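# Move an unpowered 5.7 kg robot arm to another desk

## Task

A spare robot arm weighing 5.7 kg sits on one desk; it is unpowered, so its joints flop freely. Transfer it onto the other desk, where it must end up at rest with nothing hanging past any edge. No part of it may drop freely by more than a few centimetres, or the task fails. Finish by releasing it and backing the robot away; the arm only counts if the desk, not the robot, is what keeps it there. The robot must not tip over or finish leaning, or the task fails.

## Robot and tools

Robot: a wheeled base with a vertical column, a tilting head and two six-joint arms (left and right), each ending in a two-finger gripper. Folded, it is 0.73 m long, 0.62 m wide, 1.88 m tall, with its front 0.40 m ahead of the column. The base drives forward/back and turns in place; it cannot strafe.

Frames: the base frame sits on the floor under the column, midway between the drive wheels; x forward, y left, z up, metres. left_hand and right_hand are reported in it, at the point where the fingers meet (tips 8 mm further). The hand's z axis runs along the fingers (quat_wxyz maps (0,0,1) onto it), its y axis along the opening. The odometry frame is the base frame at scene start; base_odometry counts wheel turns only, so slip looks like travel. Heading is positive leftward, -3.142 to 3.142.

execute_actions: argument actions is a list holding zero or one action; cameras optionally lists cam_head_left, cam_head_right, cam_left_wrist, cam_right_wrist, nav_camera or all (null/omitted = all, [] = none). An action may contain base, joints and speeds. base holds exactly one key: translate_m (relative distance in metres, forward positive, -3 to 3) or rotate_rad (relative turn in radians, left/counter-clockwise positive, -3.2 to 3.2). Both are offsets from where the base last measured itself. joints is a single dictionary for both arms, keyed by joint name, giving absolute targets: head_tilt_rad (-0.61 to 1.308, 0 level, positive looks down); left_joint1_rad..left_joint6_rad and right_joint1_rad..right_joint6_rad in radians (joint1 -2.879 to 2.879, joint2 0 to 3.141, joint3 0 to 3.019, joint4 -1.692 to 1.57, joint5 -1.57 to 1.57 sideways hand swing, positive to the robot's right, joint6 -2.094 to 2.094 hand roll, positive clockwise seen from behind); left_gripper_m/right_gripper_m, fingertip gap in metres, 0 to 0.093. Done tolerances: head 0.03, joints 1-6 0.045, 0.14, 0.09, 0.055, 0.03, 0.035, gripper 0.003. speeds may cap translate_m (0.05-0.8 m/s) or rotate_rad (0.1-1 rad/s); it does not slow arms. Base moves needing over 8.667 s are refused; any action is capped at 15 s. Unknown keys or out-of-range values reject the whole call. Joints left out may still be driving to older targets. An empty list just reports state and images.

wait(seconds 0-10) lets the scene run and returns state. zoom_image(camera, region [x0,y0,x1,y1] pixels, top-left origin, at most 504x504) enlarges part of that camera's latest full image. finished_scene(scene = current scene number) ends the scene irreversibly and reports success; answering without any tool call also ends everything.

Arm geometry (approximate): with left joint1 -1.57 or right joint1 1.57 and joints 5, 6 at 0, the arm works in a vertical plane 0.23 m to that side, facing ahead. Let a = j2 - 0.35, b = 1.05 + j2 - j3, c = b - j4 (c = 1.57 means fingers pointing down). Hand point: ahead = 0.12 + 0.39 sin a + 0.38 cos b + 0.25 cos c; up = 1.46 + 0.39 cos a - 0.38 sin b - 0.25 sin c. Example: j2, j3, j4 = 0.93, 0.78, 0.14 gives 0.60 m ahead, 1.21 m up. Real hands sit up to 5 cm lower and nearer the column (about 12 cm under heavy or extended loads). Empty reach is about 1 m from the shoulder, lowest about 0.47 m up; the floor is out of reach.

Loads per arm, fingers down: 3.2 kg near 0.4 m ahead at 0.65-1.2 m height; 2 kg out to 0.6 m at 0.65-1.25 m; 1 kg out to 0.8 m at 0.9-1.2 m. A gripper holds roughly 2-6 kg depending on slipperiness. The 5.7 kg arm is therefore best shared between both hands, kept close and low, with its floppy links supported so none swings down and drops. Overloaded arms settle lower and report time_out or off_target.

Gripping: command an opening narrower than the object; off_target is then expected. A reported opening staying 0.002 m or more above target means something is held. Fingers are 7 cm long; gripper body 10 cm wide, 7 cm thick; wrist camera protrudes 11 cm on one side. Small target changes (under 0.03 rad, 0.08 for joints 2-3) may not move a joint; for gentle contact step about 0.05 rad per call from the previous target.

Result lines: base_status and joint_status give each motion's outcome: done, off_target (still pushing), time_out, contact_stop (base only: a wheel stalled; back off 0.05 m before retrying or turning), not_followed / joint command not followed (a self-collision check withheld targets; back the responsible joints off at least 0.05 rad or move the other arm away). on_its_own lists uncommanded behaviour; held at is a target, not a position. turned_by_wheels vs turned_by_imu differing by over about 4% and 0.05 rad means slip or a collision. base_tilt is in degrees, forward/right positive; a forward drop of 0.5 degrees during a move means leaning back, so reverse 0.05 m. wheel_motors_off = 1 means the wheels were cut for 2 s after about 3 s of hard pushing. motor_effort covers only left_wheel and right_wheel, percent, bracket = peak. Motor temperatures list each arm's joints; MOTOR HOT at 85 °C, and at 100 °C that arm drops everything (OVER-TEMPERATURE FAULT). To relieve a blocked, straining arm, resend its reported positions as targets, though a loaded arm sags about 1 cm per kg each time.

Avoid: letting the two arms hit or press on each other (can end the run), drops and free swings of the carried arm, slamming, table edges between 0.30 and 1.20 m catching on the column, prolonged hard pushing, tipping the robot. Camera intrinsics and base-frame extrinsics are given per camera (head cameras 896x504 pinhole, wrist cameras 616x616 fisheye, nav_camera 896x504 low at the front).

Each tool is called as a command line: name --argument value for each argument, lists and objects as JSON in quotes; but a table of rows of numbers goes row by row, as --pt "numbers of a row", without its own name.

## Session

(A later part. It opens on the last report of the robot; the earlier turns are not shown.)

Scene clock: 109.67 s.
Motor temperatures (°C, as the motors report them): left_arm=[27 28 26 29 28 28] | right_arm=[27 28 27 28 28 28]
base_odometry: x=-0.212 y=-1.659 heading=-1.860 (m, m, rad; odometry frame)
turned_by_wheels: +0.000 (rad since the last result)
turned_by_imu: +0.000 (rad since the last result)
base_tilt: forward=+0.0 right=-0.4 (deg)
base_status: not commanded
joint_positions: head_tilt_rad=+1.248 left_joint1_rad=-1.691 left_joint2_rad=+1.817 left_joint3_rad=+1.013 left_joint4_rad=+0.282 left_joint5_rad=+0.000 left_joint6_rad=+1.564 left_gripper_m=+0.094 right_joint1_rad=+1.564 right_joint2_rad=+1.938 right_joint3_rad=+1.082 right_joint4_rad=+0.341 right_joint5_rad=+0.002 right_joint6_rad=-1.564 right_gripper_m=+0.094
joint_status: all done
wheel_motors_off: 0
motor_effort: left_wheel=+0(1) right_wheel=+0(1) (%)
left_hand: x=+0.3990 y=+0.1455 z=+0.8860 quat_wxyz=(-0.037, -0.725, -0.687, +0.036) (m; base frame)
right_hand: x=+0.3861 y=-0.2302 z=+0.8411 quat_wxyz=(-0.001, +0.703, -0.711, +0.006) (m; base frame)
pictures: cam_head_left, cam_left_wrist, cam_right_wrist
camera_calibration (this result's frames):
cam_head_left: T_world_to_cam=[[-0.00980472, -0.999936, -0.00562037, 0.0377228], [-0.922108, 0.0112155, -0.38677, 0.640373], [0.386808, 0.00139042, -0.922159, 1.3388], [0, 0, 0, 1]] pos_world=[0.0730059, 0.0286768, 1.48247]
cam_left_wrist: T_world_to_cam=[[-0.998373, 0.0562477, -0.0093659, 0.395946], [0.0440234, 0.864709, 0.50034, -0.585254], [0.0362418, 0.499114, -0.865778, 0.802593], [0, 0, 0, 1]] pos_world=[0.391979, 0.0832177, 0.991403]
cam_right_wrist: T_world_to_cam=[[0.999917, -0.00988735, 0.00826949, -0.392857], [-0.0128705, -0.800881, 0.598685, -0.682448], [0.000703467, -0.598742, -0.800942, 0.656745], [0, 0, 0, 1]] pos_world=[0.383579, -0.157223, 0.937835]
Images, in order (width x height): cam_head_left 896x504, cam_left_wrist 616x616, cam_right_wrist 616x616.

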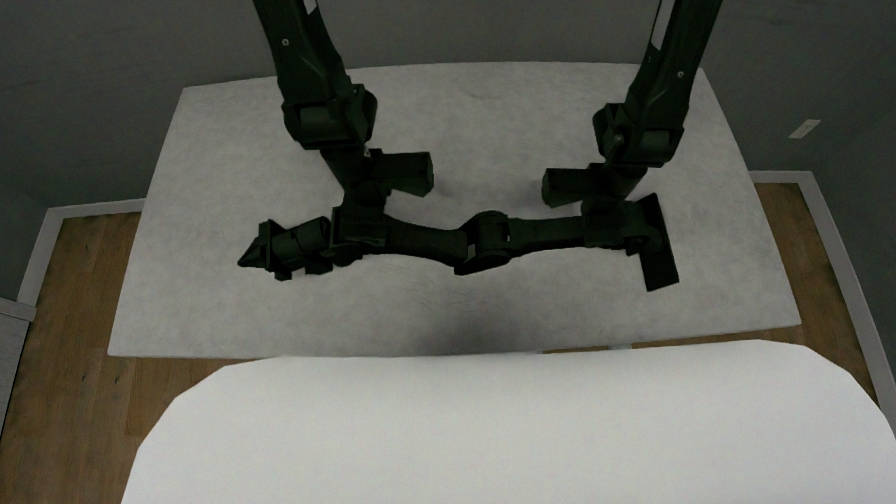

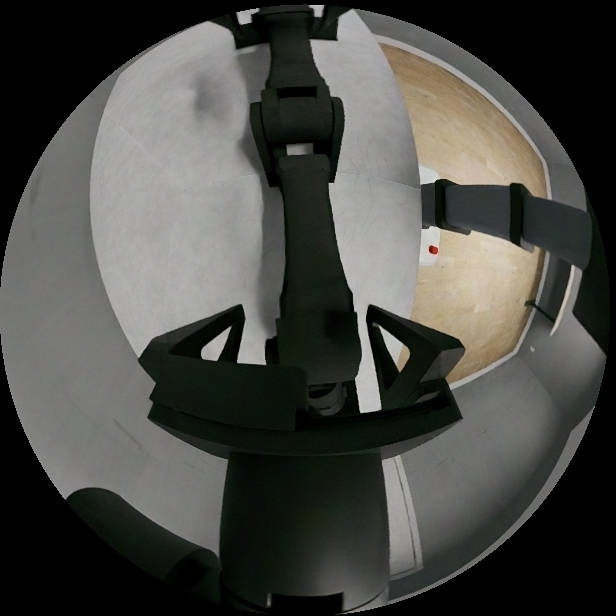

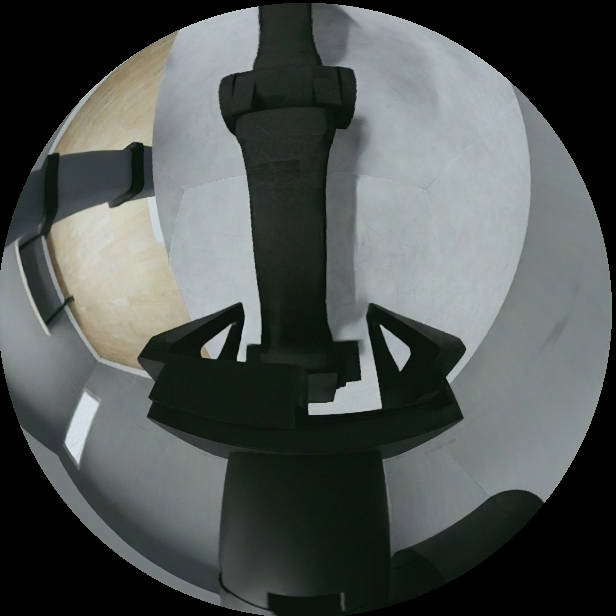

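execute_actions --actions '[{"base":{"translate_m":-0.014},"speeds":{"translate_m":0.05}}]' --cameras '[]'

execute_actions --actions '[{"joints":{"left_joint2_rad":1.90,"left_joint3_rad":1.075,"left_joint4_rad":0.298,"right_joint2_rad":2.017,"right_joint3_rad":1.15,"right_joint4_rad":0.339}}]' --cameras '["cam_head_left","cam_left_wrist","cam_right_wrist"]'

Scene clock: 116.13 s.
Motor temperatures (°C, as the motors report them): left_arm=[27 28 26 29 28 28] | right_arm=[27 28 27 28 28 28]
base_odometry: x=-0.208 y=-1.645 heading=-1.860 (m, m, rad; odometry frame)
turned_by_wheels: +0.000 (rad since the last result)
turned_by_imu: +0.000 (rad since the last result)
base_tilt: forward=+0.1 right=-0.4 (deg)
base_status: done
joint_positions: head_tilt_rad=+1.248 left_joint1_rad=-1.691 left_joint2_rad=+1.818 left_joint3_rad=+1.012 left_joint4_rad=+0.282 left_joint5_rad=+0.000 left_joint6_rad=+1.564 left_gripper_m=+0.094 right_joint1_rad=+1.564 right_joint2_rad=+1.938 right_joint3_rad=+1.081 right_joint4_rad=+0.341 right_joint5_rad=+0.002 right_joint6_rad=-1.564 right_gripper_m=+0.094
joint_status: not commanded
wheel_motors_off: 0
motor_effort: left_wheel=+0(36) right_wheel=+0(35) (%)
left_hand: x=+0.3977 y=+0.1455 z=+0.8858 quat_wxyz=(-0.036, -0.725, -0.687, +0.037) (m; base frame)
right_hand: x=+0.3851 y=-0.2302 z=+0.8412 quat_wxyz=(+0.000, +0.703, -0.711, +0.005) (m; base frame)
pictures: none
No camera images: the call's "cameras" was empty. Leave "cameras" out to get every camera's image.

Scene clock: 117.00 s.
Motor temperatures (°C, as the motors report them): left_arm=[27 28 26 29 28 28] | right_arm=[27 28 27 28 28 28]
base_odometry: x=-0.208 y=-1.645 heading=-1.860 (m, m, rad; odometry frame)
turned_by_wheels: +0.000 (rad since the last result)
turned_by_imu: +0.000 (rad since the last result)
base_tilt: forward=+0.2 right=-0.4 (deg)
base_status: not commanded
joint_positions: head_tilt_rad=+1.248 left_joint1_rad=-1.691 left_joint2_rad=+1.897 left_joint3_rad=+1.079 left_joint4_rad=+0.287 left_joint5_rad=+0.000 left_joint6_rad=+1.564 left_gripper_m=+0.094 right_joint1_rad=+1.564 right_joint2_rad=+2.015 right_joint3_rad=+1.155 right_joint4_rad=+0.341 right_joint5_rad=+0.002 right_joint6_rad=-1.564 right_gripper_m=+0.094
joint_status: all done
wheel_motors_off: 0
motor_effort: left_wheel=+0(1) right_wheel=+0(1) (%)
left_hand: x=+0.3932 y=+0.1428 z=+0.8566 quat_wxyz=(-0.034, -0.725, -0.687, +0.039) (m; base frame)
right_hand: x=+0.3818 y=-0.2303 z=+0.8121 quat_wxyz=(+0.001, +0.703, -0.711, +0.004) (m; base frame)
pictures: cam_head_left, cam_left_wrist, cam_right_wrist
camera_calibration (this result's frames):
cam_head_left: T_world_to_cam=[[-0.00980753, -0.999936, -0.00561547, 0.0377154], [-0.922301, 0.0112155, -0.386309, 0.639673], [0.386347, 0.00139042, -0.922352, 1.33912], [0, 0, 0, 1]] pos_world=[0.0729772, 0.0286768, 1.48246]
cam_left_wrist: T_world_to_cam=[[-0.998363, 0.0572022, -0.000260459, 0.382107], [0.0493955, 0.864389, 0.500392, -0.570077], [0.0288487, 0.49956, -0.865799, 0.781631], [0, 0, 0, 1]] pos_world=[0.387092, 0.0804396, 0.962096]
cam_right_wrist: T_world_to_cam=[[0.999943, -0.00991076, 0.0040735, -0.384907], [-0.0103769, -0.800889, 0.598723, -0.666204], [-0.00267138, -0.598731, -0.800946, 0.634672], [0, 0, 0, 1]] pos_world=[0.379667, -0.157372, 0.908778]
Images, in order (width x height): cam_head_left 896x504, cam_left_wrist 616x616, cam_right_wrist 616x616.

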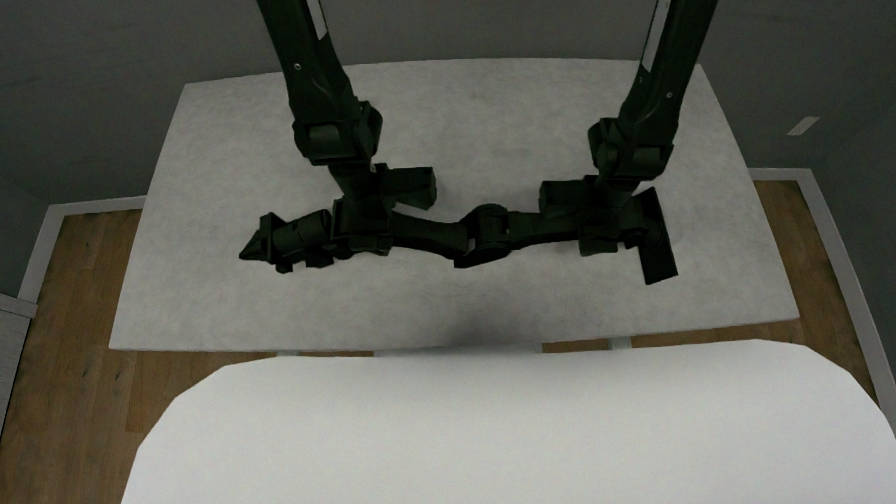

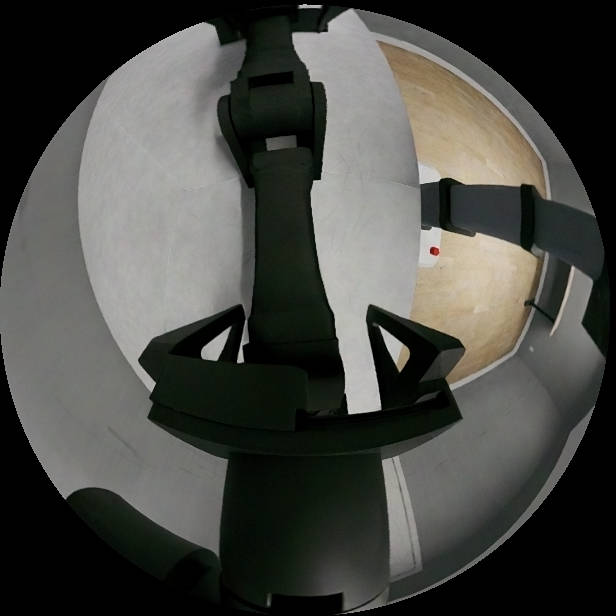

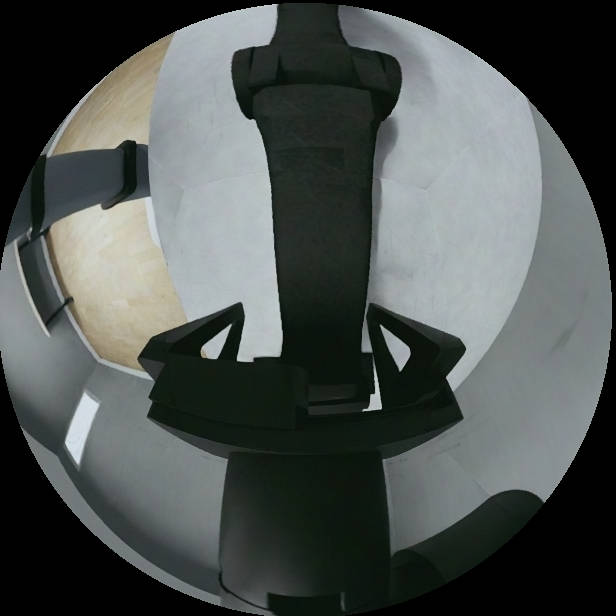

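zoom_image --camera "cam_head_left" --region '[300,140,700,300]'

Region (300, 140, 700, 300) of cam_head_left's 896x504 image, scaled by 1.260, with more detail than that image has; it fills the top 202 rows of this view, and the rest is white.

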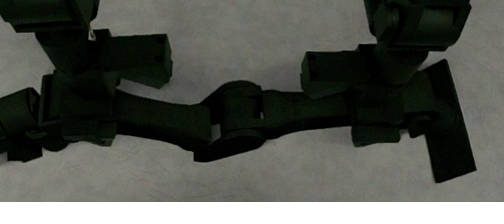

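execute_actions --actions '[{"base":{"translate_m":0.006},"speeds":{"translate_m":0.05},"joints":{"left_joint2_rad":1.952,"left_joint3_rad":1.127,"left_joint4_rad":0.298,"right_joint2_rad":2.067,"right_joint3_rad":1.205,"right_joint4_rad":0.335}}]' --cameras '["cam_head_left","cam_left_wrist","cam_right_wrist"]'

Scene clock: 124.13 s.
Motor temperatures (°C, as the motors report them): left_arm=[27 28 26 29 28 28] | right_arm=[27 28 27 28 28 28]
base_odometry: x=-0.209 y=-1.651 heading=-1.860 (m, m, rad; odometry frame)
turned_by_wheels: +0.000 (rad since the last result)
turned_by_imu: +0.000 (rad since the last result)
base_tilt: forward=+0.1 right=-0.4 (deg)
base_status: done
joint_positions: head_tilt_rad=+1.248 left_joint1_rad=-1.691 left_joint2_rad=+1.941 left_joint3_rad=+1.130 left_joint4_rad=+0.287 left_joint5_rad=+0.000 left_joint6_rad=+1.564 left_gripper_m=+0.094 right_joint1_rad=+1.564 right_joint2_rad=+2.057 right_joint3_rad=+1.209 right_joint4_rad=+0.341 right_joint5_rad=+0.002 right_joint6_rad=-1.564 right_gripper_m=+0.094
joint_status: all done
wheel_motors_off: 0
motor_effort: left_wheel=+0(36) right_wheel=+0(35) (%)
left_hand: x=+0.3978 y=+0.1407 z=+0.8393 quat_wxyz=(-0.037, -0.725, -0.687, +0.037) (m; base frame)
right_hand: x=+0.3875 y=-0.2304 z=+0.7947 quat_wxyz=(-0.004, +0.703, -0.711, +0.009) (m; base frame)
pictures: cam_head_left, cam_left_wrist, cam_right_wrist
camera_calibration (this result's frames):
cam_head_left: T_world_to_cam=[[-0.0098093, -0.999936, -0.00561237, 0.0377108], [-0.922423, 0.0112155, -0.386018, 0.639231], [0.386056, 0.00139042, -0.922474, 1.33932], [0, 0, 0, 1]] pos_world=[0.072959, 0.0286768, 1.48245]
cam_left_wrist: T_world_to_cam=[[-0.998377, 0.0564072, -0.00784836, 0.393269], [0.0449187, 0.864656, 0.500352, -0.55805], [0.0350096, 0.499188, -0.865786, 0.765141], [0, 0, 0, 1]] pos_world=[0.39091, 0.0783895, 0.944757]
cam_right_wrist: T_world_to_cam=[[0.999813, -0.00984036, 0.016661, -0.400515], [-0.017857, -0.800865, 0.598578, -0.652793], [0.00745297, -0.598763, -0.800891, 0.6167], [0, 0, 0, 1]] pos_world=[0.384187, -0.157483, 0.89133]
Images, in order (width x height): cam_head_left 896x504, cam_left_wrist 616x616, cam_right_wrist 616x616.

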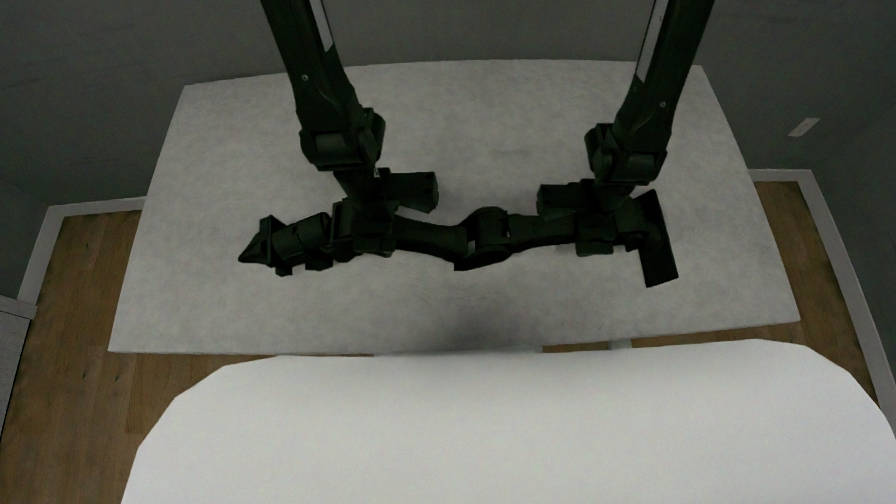

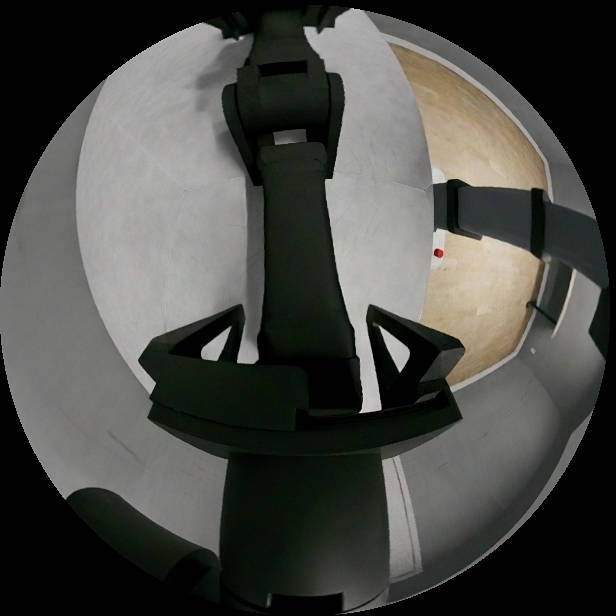

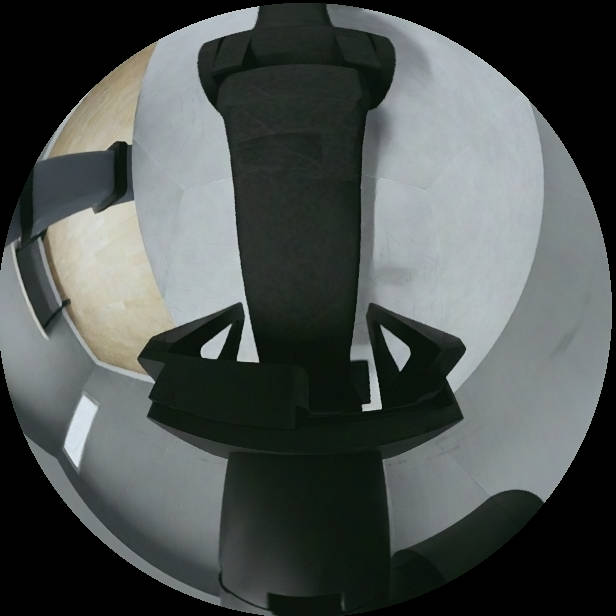

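execute_actions --actions '[{"joints":{"left_joint2_rad":2.005,"left_joint3_rad":1.17,"left_joint4_rad":0.30}}]' --cameras '["cam_left_wrist"]'

execute_actions --actions '[{"joints":{"left_gripper_m":0.0,"right_gripper_m":0.0}}]' --cameras '["cam_head_left","cam_left_wrist","cam_right_wrist"]'

Scene clock: 127.77 s.
Motor temperatures (°C, as the motors report them): left_arm=[27 28 26 29 28 28] | right_arm=[27 28 27 28 28 28]
base_odometry: x=-0.209 y=-1.651 heading=-1.860 (m, m, rad; odometry frame)
turned_by_wheels: +0.000 (rad since the last result)
turned_by_imu: +0.000 (rad since the last result)
base_tilt: forward=+0.1 right=-0.3 (deg)
base_status: not commanded
joint_positions: head_tilt_rad=+1.248 left_joint1_rad=-1.697 left_joint2_rad=+1.984 left_joint3_rad=+1.167 left_joint4_rad=+0.287 left_joint5_rad=+0.000 left_joint6_rad=+1.563 left_gripper_m=+0.094 right_joint1_rad=+1.564 right_joint2_rad=+2.057 right_joint3_rad=+1.209 right_joint4_rad=+0.341 right_joint5_rad=+0.002 right_joint6_rad=-1.564 right_gripper_m=+0.094
joint_status: all done
wheel_motors_off: 0
motor_effort: left_wheel=+0(1) right_wheel=+0(0) (%)
left_hand: x=+0.3932 y=+0.1349 z=+0.8239 quat_wxyz=(-0.036, -0.725, -0.686, +0.041) (m; base frame)
right_hand: x=+0.3875 y=-0.2304 z=+0.7947 quat_wxyz=(-0.004, +0.703, -0.711, +0.009) (m; base frame)
pictures: cam_left_wrist
camera_calibration (this result's frames):
cam_left_wrist: T_world_to_cam=[[-0.998261, 0.0589009, -0.00234027, 0.383992], [0.0500049, 0.867178, 0.495481, -0.543482], [0.0312137, 0.494502, -0.868616, 0.75931], [0, 0, 0, 1]] pos_world=[0.3868, 0.0731982, 0.929732]
Images, in order (width x height): cam_left_wrist 616x616.

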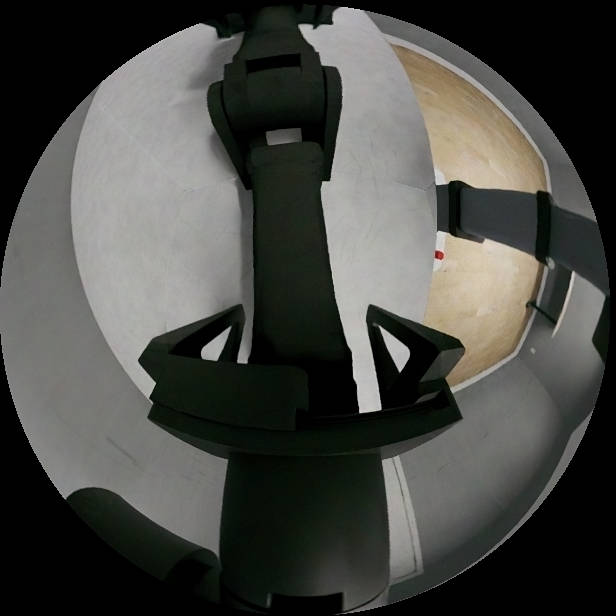

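Scene clock: 128.50 s.
Motor temperatures (°C, as the motors report them): left_arm=[27 28 26 29 28 28] | right_arm=[27 28 27 28 28 28]
base_odometry: x=-0.209 y=-1.651 heading=-1.860 (m, m, rad; odometry frame)
turned_by_wheels: +0.000 (rad since the last result)
turned_by_imu: +0.000 (rad since the last result)
base_tilt: forward=+0.1 right=-0.4 (deg)
base_status: not commanded
joint_positions: head_tilt_rad=+1.248 left_joint1_rad=-1.699 left_joint2_rad=+1.985 left_joint3_rad=+1.170 left_joint4_rad=+0.294 left_joint5_rad=+0.001 left_joint6_rad=+1.561 left_gripper_m=+0.062 right_joint1_rad=+1.564 right_joint2_rad=+2.057 right_joint3_rad=+1.209 right_joint4_rad=+0.339 right_joint5_rad=+0.001 right_joint6_rad=-1.569 right_gripper_m=+0.052
joint_status: left_gripper_m off_target (ended at +0.062, target +0.000); right_gripper_m off_target (ended at +0.052, target +0.000)
wheel_motors_off: 0
motor_effort: left_wheel=+0(0) right_wheel=+0(0) (%)
left_hand: x=+0.3953 y=+0.1335 z=+0.8234 quat_wxyz=(-0.040, -0.725, -0.687, +0.039) (m; base frame)
right_hand: x=+0.3868 y=-0.2303 z=+0.7946 quat_wxyz=(-0.003, +0.705, -0.709, +0.008) (m; base frame)
pictures: cam_head_left, cam_left_wrist, cam_right_wrist
camera_calibration (this result's frames):
cam_head_left: T_world_to_cam=[[-0.0098093, -0.999936, -0.00561238, 0.0377108], [-0.922423, 0.0112155, -0.386018, 0.639231], [0.386056, 0.00139042, -0.922474, 1.33932], [0, 0, 0, 1]] pos_world=[0.072959, 0.0286768, 1.48245]
cam_left_wrist: T_world_to_cam=[[-0.998309, 0.0572961, -0.00982724, 0.3925], [0.0449881, 0.86852, 0.493609, -0.53875], [0.036817, 0.492332, -0.869629, 0.758396], [0, 0, 0, 1]] pos_world=[0.388151, 0.0720441, 0.929311]
cam_right_wrist: T_world_to_cam=[[0.999885, -0.0048937, 0.0143353, -0.396832], [-0.0124964, -0.801353, 0.598061, -0.654409], [0.00856089, -0.598171, -0.801323, 0.616748], [0, 0, 0, 1]] pos_world=[0.383329, -0.157434, 0.89128]
Images, in order (width x height): cam_head_left 896x504, cam_left_wrist 616x616, cam_right_wrist 616x616.

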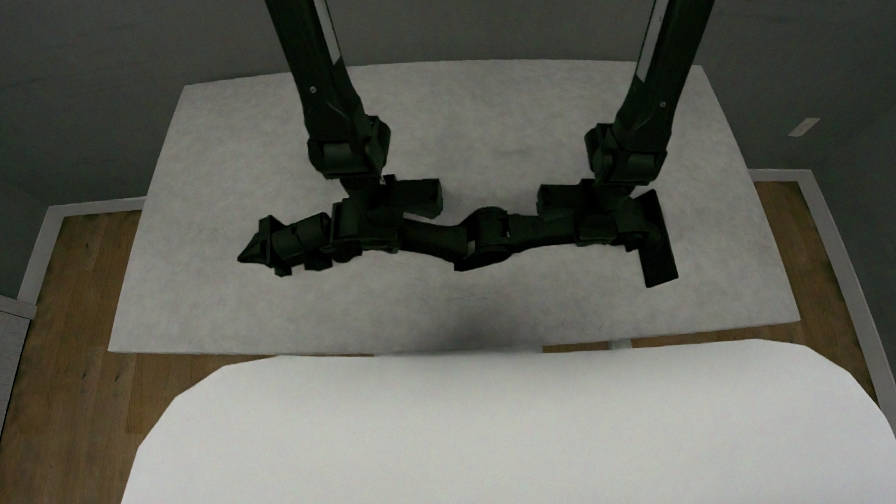

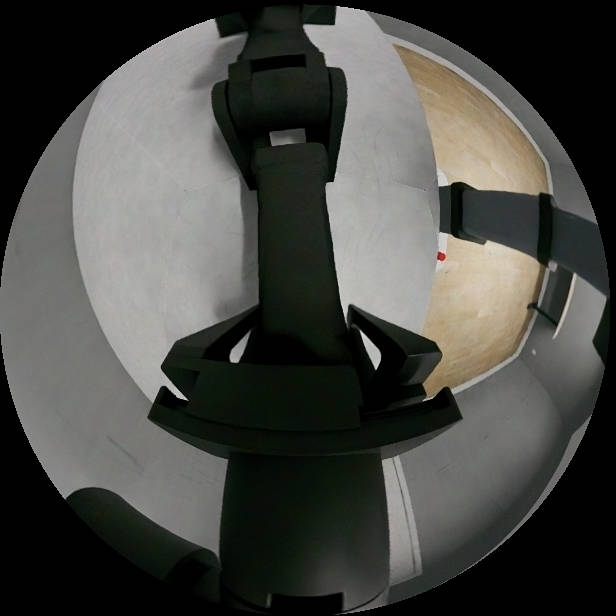

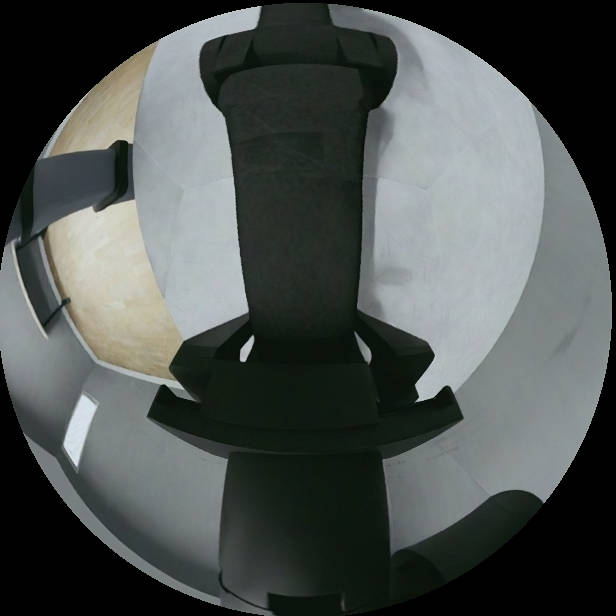

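execute_actions --actions '[{"joints":{"left_joint2_rad":1.92,"left_joint3_rad":1.09,"right_joint2_rad":1.98,"right_joint3_rad":1.125}}]' --cameras '["cam_head_left","nav_camera"]'

execute_actions --actions '[{"joints":{"left_joint2_rad":1.83,"left_joint3_rad":1.01,"right_joint2_rad":1.89,"right_joint3_rad":1.04}}]' --cameras '["cam_head_left","cam_left_wrist","cam_right_wrist"]'

Scene clock: 135.27 s.
Motor temperatures (°C, as the motors report them): left_arm=[27 28 26 29 28 28] | right_arm=[27 29 27 28 28 28]
base_odometry: x=-0.209 y=-1.651 heading=-1.860 (m, m, rad; odometry frame)
turned_by_wheels: +0.000 (rad since the last result)
turned_by_imu: +0.000 (rad since the last result)
base_tilt: forward=+0.2 right=-0.4 (deg)
base_status: not commanded
joint_positions: head_tilt_rad=+1.248 left_joint1_rad=-1.697 left_joint2_rad=+1.978 left_joint3_rad=+1.144 left_joint4_rad=+0.300 left_joint5_rad=+0.001 left_joint6_rad=+1.562 left_gripper_m=+0.062 right_joint1_rad=+1.567 right_joint2_rad=+2.054 right_joint3_rad=+1.189 right_joint4_rad=+0.339 right_joint5_rad=-0.006 right_joint6_rad=-1.568 right_gripper_m=+0.052
joint_status: all done
wheel_motors_off: 0
motor_effort: left_wheel=+0(1) right_wheel=+0(1) (%)
left_hand: x=+0.3858 y=+0.1360 z=+0.8282 quat_wxyz=(-0.035, -0.725, -0.687, +0.043) (m; base frame)
right_hand: x=+0.3765 y=-0.2269 z=+0.7978 quat_wxyz=(+0.000, +0.705, -0.709, -0.002) (m; base frame)
pictures: cam_head_left, nav_camera
camera_calibration (this result's frames):
cam_head_left: T_world_to_cam=[[-0.0098093, -0.999936, -0.00561237, 0.0377108], [-0.922423, 0.0112155, -0.386018, 0.639231], [0.386056, 0.00139042, -0.922474, 1.33932], [0, 0, 0, 1]] pos_world=[0.072959, 0.0286768, 1.48245]
Images, in order (width x height): cam_head_left 896x504, nav_camera 896x504.

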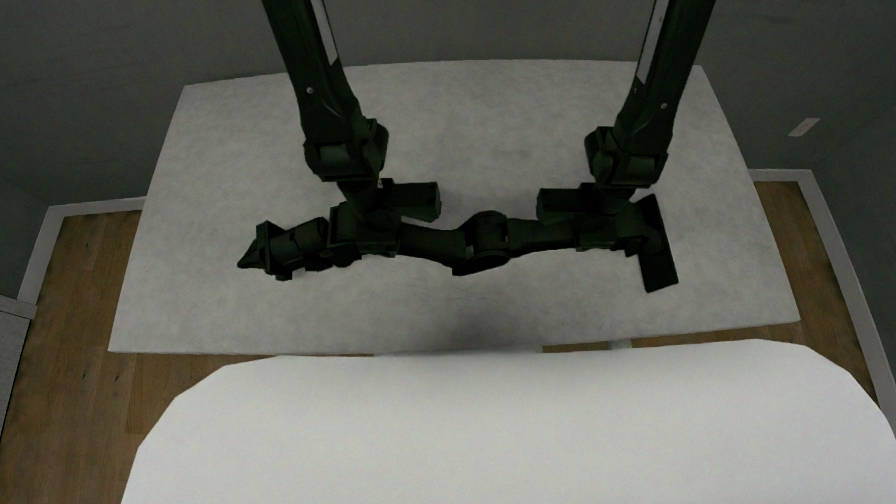

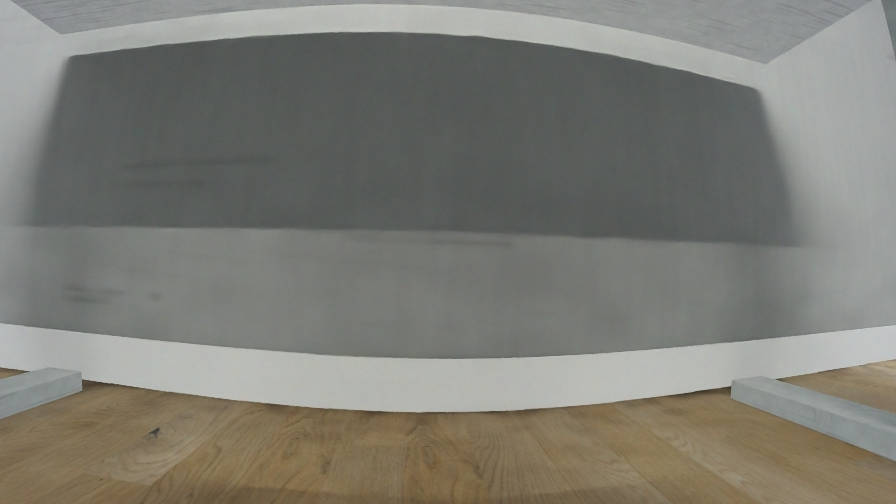

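Scene clock: 136.07 s.
Motor temperatures (°C, as the motors report them): left_arm=[27 28 26 29 28 28] | right_arm=[27 29 28 28 28 28]
base_odometry: x=-0.209 y=-1.651 heading=-1.860 (m, m, rad; odometry frame)
turned_by_wheels: +0.000 (rad since the last result)
turned_by_imu: +0.000 (rad since the last result)
base_tilt: forward=+0.1 right=-0.4 (deg)
base_status: not commanded
joint_positions: head_tilt_rad=+1.248 left_joint1_rad=-1.689 left_joint2_rad=+1.889 left_joint3_rad=+1.038 left_joint4_rad=+0.300 left_joint5_rad=-0.006 left_joint6_rad=+1.558 left_gripper_m=+0.062 right_joint1_rad=+1.582 right_joint2_rad=+1.982 right_joint3_rad=+1.098 right_joint4_rad=+0.339 right_joint5_rad=-0.012 right_joint6_rad=-1.566 right_gripper_m=+0.052
joint_status: all done
wheel_motors_off: 0
motor_effort: left_wheel=+1(1) right_wheel=-1(1) (%)
left_hand: x=+0.3760 y=+0.1470 z=+0.8634 quat_wxyz=(-0.023, -0.723, -0.689, +0.044) (m; base frame)
right_hand: x=+0.3680 y=-0.2155 z=+0.8280 quat_wxyz=(+0.000, +0.707, -0.707, -0.015) (m; base frame)
pictures: cam_head_left, cam_left_wrist, cam_right_wrist
camera_calibration (this result's frames):
cam_head_left: T_world_to_cam=[[-0.0098093, -0.999936, -0.00561238, 0.0377108], [-0.922423, 0.0112155, -0.386018, 0.639231], [0.386056, 0.00139042, -0.922474, 1.33932], [0, 0, 0, 1]] pos_world=[0.072959, 0.0286768, 1.48245]
cam_left_wrist: T_world_to_cam=[[-0.998393, 0.0525264, 0.0212491, 0.346788], [0.0560415, 0.860066, 0.507096, -0.583958], [0.0083603, 0.507472, -0.861627, 0.78878], [0, 0, 0, 1]] pos_world=[0.372362, 0.0837423, 0.968389]
cam_right_wrist: T_world_to_cam=[[0.999765, 0.00154514, -0.0216087, -0.347273], [0.0136923, -0.818035, 0.575005, -0.656912], [-0.0167883, -0.575166, -0.817865, 0.680544], [0, 0, 0, 1]] pos_world=[0.367611, -0.145415, 0.926816]
Images, in order (width x height): cam_head_left 896x504, cam_left_wrist 616x616, cam_right_wrist 616x616.

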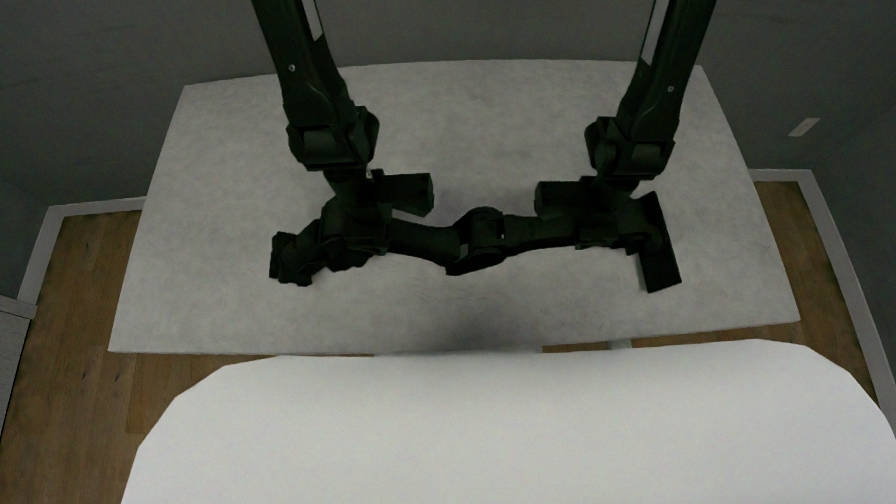

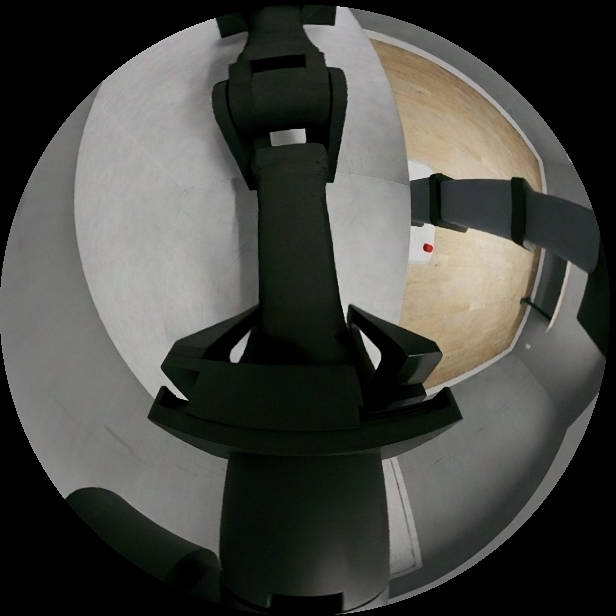

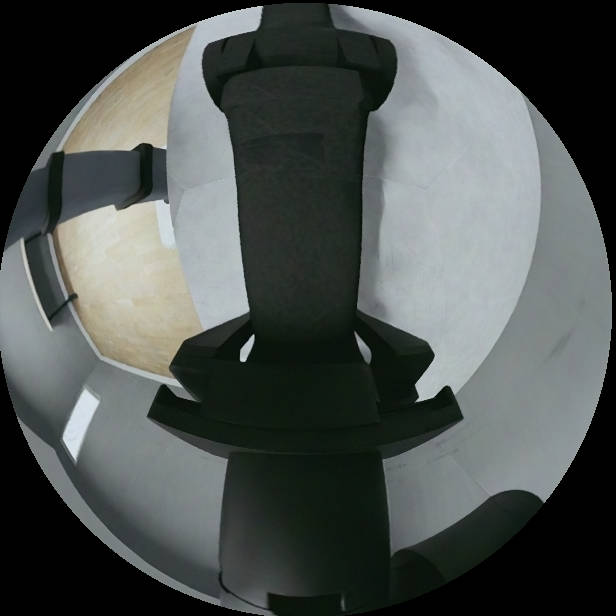

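execute_actions --actions '[{"joints":{"left_joint2_rad":1.75,"left_joint3_rad":0.94,"right_joint2_rad":1.81,"right_joint3_rad":0.97}}]' --cameras '["cam_head_left"]'

execute_actions --actions '[{"joints":{"left_joint2_rad":1.67,"left_joint3_rad":0.87,"right_joint2_rad":1.73,"right_joint3_rad":0.90}}]' --cameras '["cam_head_left"]'

execute_actions --actions '[{"joints":{"left_joint2_rad":1.59,"left_joint3_rad":0.81,"right_joint2_rad":1.65,"right_joint3_rad":0.84}}]' --cameras '["cam_head_left","cam_left_wrist","cam_right_wrist"]'

Scene clock: 141.03 s.
Motor temperatures (°C, as the motors report them): left_arm=[27 29 27 29 28 28] | right_arm=[27 30 28 28 28 28]
base_odometry: x=-0.209 y=-1.651 heading=-1.860 (m, m, rad; odometry frame)
turned_by_wheels: +0.000 (rad since the last result)
turned_by_imu: +0.000 (rad since the last result)
base_tilt: forward=+0.2 right=-0.4 (deg)
base_status: not commanded
joint_positions: head_tilt_rad=+1.248 left_joint1_rad=-1.689 left_joint2_rad=+1.830 left_joint3_rad=+0.992 left_joint4_rad=+0.300 left_joint5_rad=+0.010 left_joint6_rad=+1.562 left_gripper_m=+0.062 right_joint1_rad=+1.582 right_joint2_rad=+1.902 right_joint3_rad=+1.030 right_joint4_rad=+0.339 right_joint5_rad=-0.007 right_joint6_rad=-1.569 right_gripper_m=+0.052
joint_status: all done
wheel_motors_off: 0
motor_effort: left_wheel=+0(1) right_wheel=-1(2) (%)
left_hand: x=+0.3829 y=+0.1460 z=+0.8846 quat_wxyz=(-0.034, -0.724, -0.688, +0.045) (m; base frame)
right_hand: x=+0.3759 y=-0.2168 z=+0.8570 quat_wxyz=(-0.003, +0.708, -0.706, -0.009) (m; base frame)
pictures: cam_head_left
camera_calibration (this result's frames):
cam_head_left: T_world_to_cam=[[-0.0098093, -0.999936, -0.00561238, 0.0377108], [-0.922423, 0.0112155, -0.386018, 0.639231], [0.386056, 0.00139042, -0.922474, 1.33932], [0, 0, 0, 1]] pos_world=[0.072959, 0.0286768, 1.48245]
Images, in order (width x height): cam_head_left 896x504.

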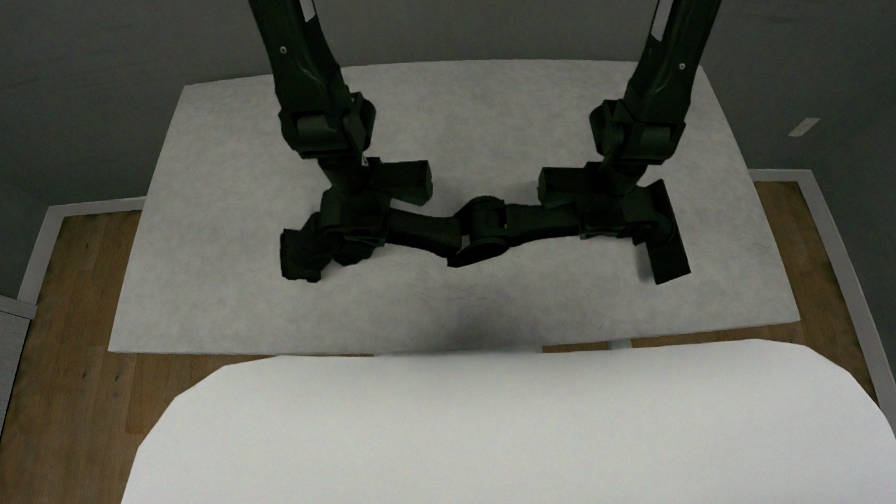

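Scene clock: 142.00 s.
Motor temperatures (°C, as the motors report them): left_arm=[27 29 27 29 28 28] | right_arm=[27 30 29 28 28 28]
base_odometry: x=-0.209 y=-1.651 heading=-1.860 (m, m, rad; odometry frame)
turned_by_wheels: +0.000 (rad since the last result)
turned_by_imu: +0.000 (rad since the last result)
base_tilt: forward=+0.1 right=-0.3 (deg)
base_status: not commanded
joint_positions: head_tilt_rad=+1.248 left_joint1_rad=-1.689 left_joint2_rad=+1.756 left_joint3_rad=+0.922 left_joint4_rad=+0.302 left_joint5_rad=+0.015 left_joint6_rad=+1.559 left_gripper_m=+0.062 right_joint1_rad=+1.585 right_joint2_rad=+1.822 right_joint3_rad=+0.955 right_joint4_rad=+0.339 right_joint5_rad=-0.010 right_joint6_rad=-1.573 right_gripper_m=+0.052
joint_status: all done
wheel_motors_off: 0
motor_effort: left_wheel=+0(0) right_wheel=+0(1) (%)
left_hand: x=+0.3824 y=+0.1478 z=+0.9126 quat_wxyz=(-0.038, -0.723, -0.689, +0.045) (m; base frame)
right_hand: x=+0.3775 y=-0.2149 z=+0.8873 quat_wxyz=(-0.006, +0.710, -0.704, -0.009) (m; base frame)
pictures: cam_head_left
camera_calibration (this result's frames):
cam_head_left: T_world_to_cam=[[-0.0098093, -0.999936, -0.00561238, 0.0377108], [-0.922423, 0.0112155, -0.386018, 0.639231], [0.386056, 0.00139042, -0.922474, 1.33932], [0, 0, 0, 1]] pos_world=[0.072959, 0.0286768, 1.48245]
Images, in order (width x height): cam_head_left 896x504.

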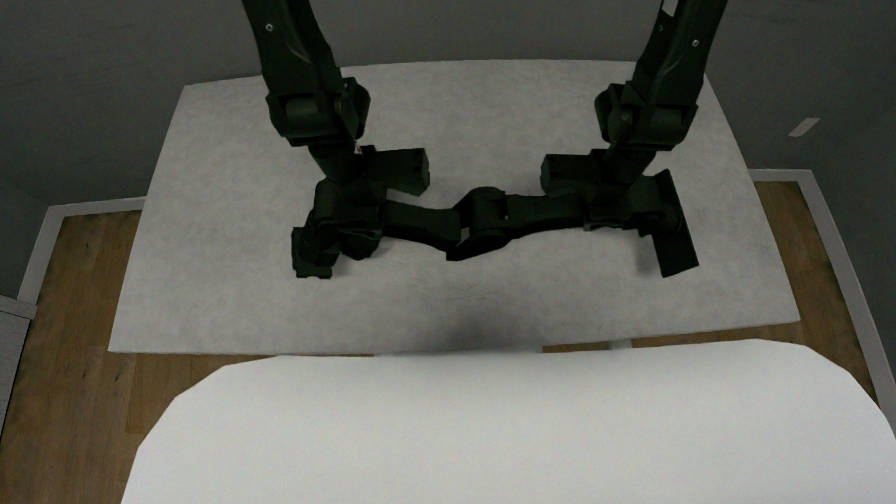

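Scene clock: 143.00 s.
Motor temperatures (°C, as the motors report them): left_arm=[27 29 27 29 28 28] | right_arm=[27 30 29 28 28 28]
base_odometry: x=-0.209 y=-1.651 heading=-1.860 (m, m, rad; odometry frame)
turned_by_wheels: +0.000 (rad since the last result)
turned_by_imu: +0.000 (rad since the last result)
base_tilt: forward=+0.2 right=-0.3 (deg)
base_status: not commanded
joint_positions: head_tilt_rad=+1.248 left_joint1_rad=-1.691 left_joint2_rad=+1.686 left_joint3_rad=+0.870 left_joint4_rad=+0.302 left_joint5_rad=+0.022 left_joint6_rad=+1.561 left_gripper_m=+0.062 right_joint1_rad=+1.585 right_joint2_rad=+1.742 right_joint3_rad=+0.891 right_joint4_rad=+0.339 right_joint5_rad=-0.010 right_joint6_rad=-1.574 right_gripper_m=+0.052
joint_status: all done
wheel_motors_off: 0
motor_effort: left_wheel=+0(1) right_wheel=+0(1) (%)
left_hand: x=+0.3877 y=+0.1477 z=+0.9368 quat_wxyz=(-0.047, -0.723, -0.688, +0.042) (m; base frame)
right_hand: x=+0.3828 y=-0.2152 z=+0.9158 quat_wxyz=(-0.012, +0.711, -0.703, -0.004) (m; base frame)
pictures: cam_head_left, cam_left_wrist, cam_right_wrist
camera_calibration (this result's frames):
cam_head_left: T_world_to_cam=[[-0.0098093, -0.999936, -0.00561237, 0.0377108], [-0.922423, 0.0112155, -0.386018, 0.639231], [0.386056, 0.00139042, -0.922474, 1.33932], [0, 0, 0, 1]] pos_world=[0.072959, 0.0286768, 1.48245]
cam_left_wrist: T_world_to_cam=[[-0.998481, 0.0527818, -0.0157755, 0.391537], [0.0387018, 0.875882, 0.480971, -0.593541], [0.0392039, 0.47963, -0.876594, 0.857811], [0, 0, 0, 1]] pos_world=[0.380284, 0.0877737, 1.04361]
cam_right_wrist: T_world_to_cam=[[0.999878, 0.0107298, 0.0113912, -0.388451], [0.0022288, -0.818146, 0.575006, -0.70302], [0.0154894, -0.57491, -0.81807, 0.7407], [0, 0, 0, 1]] pos_world=[0.378497, -0.145169, 1.01461]
Images, in order (width x height): cam_head_left 896x504, cam_left_wrist 616x616, cam_right_wrist 616x616.

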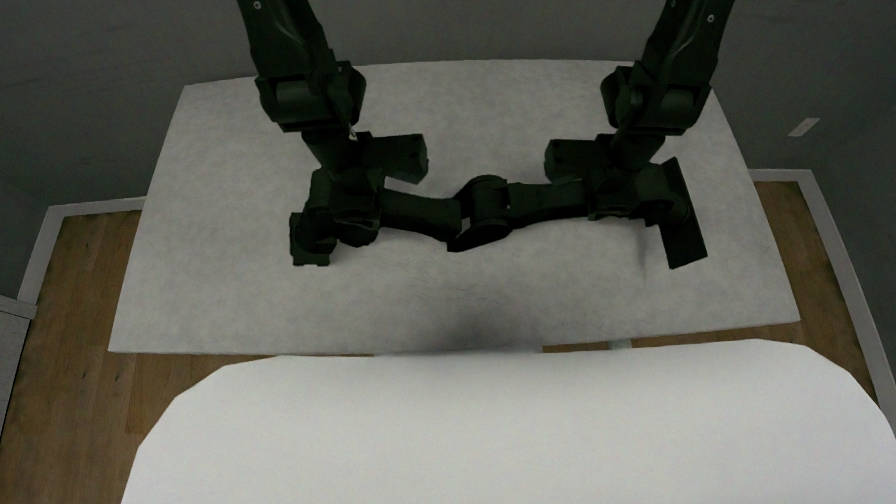

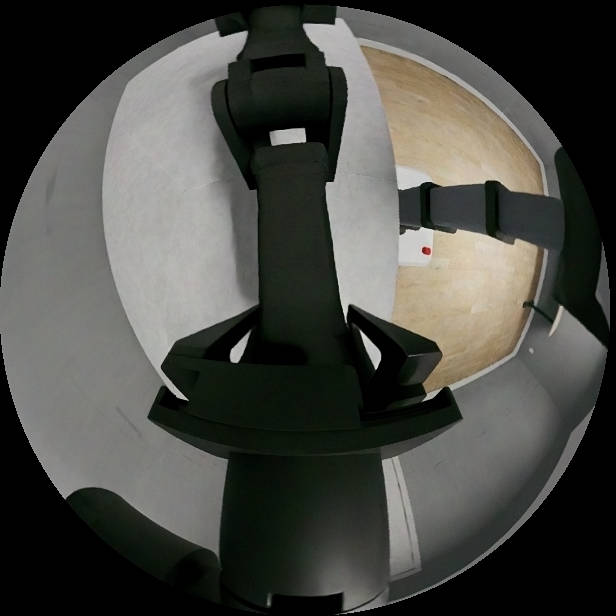

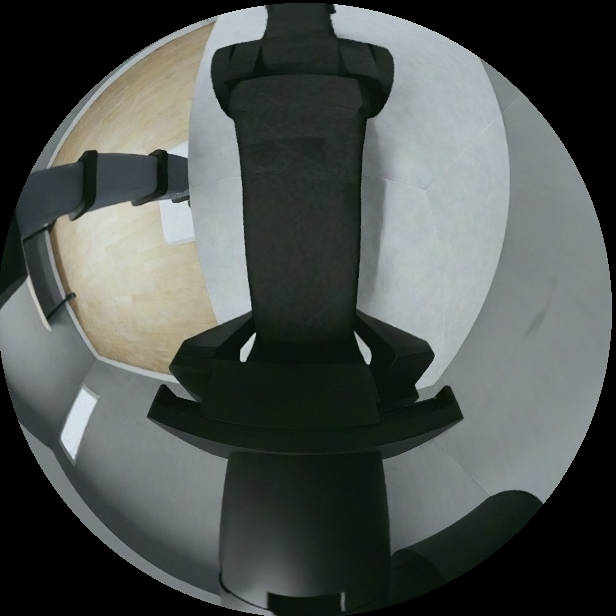

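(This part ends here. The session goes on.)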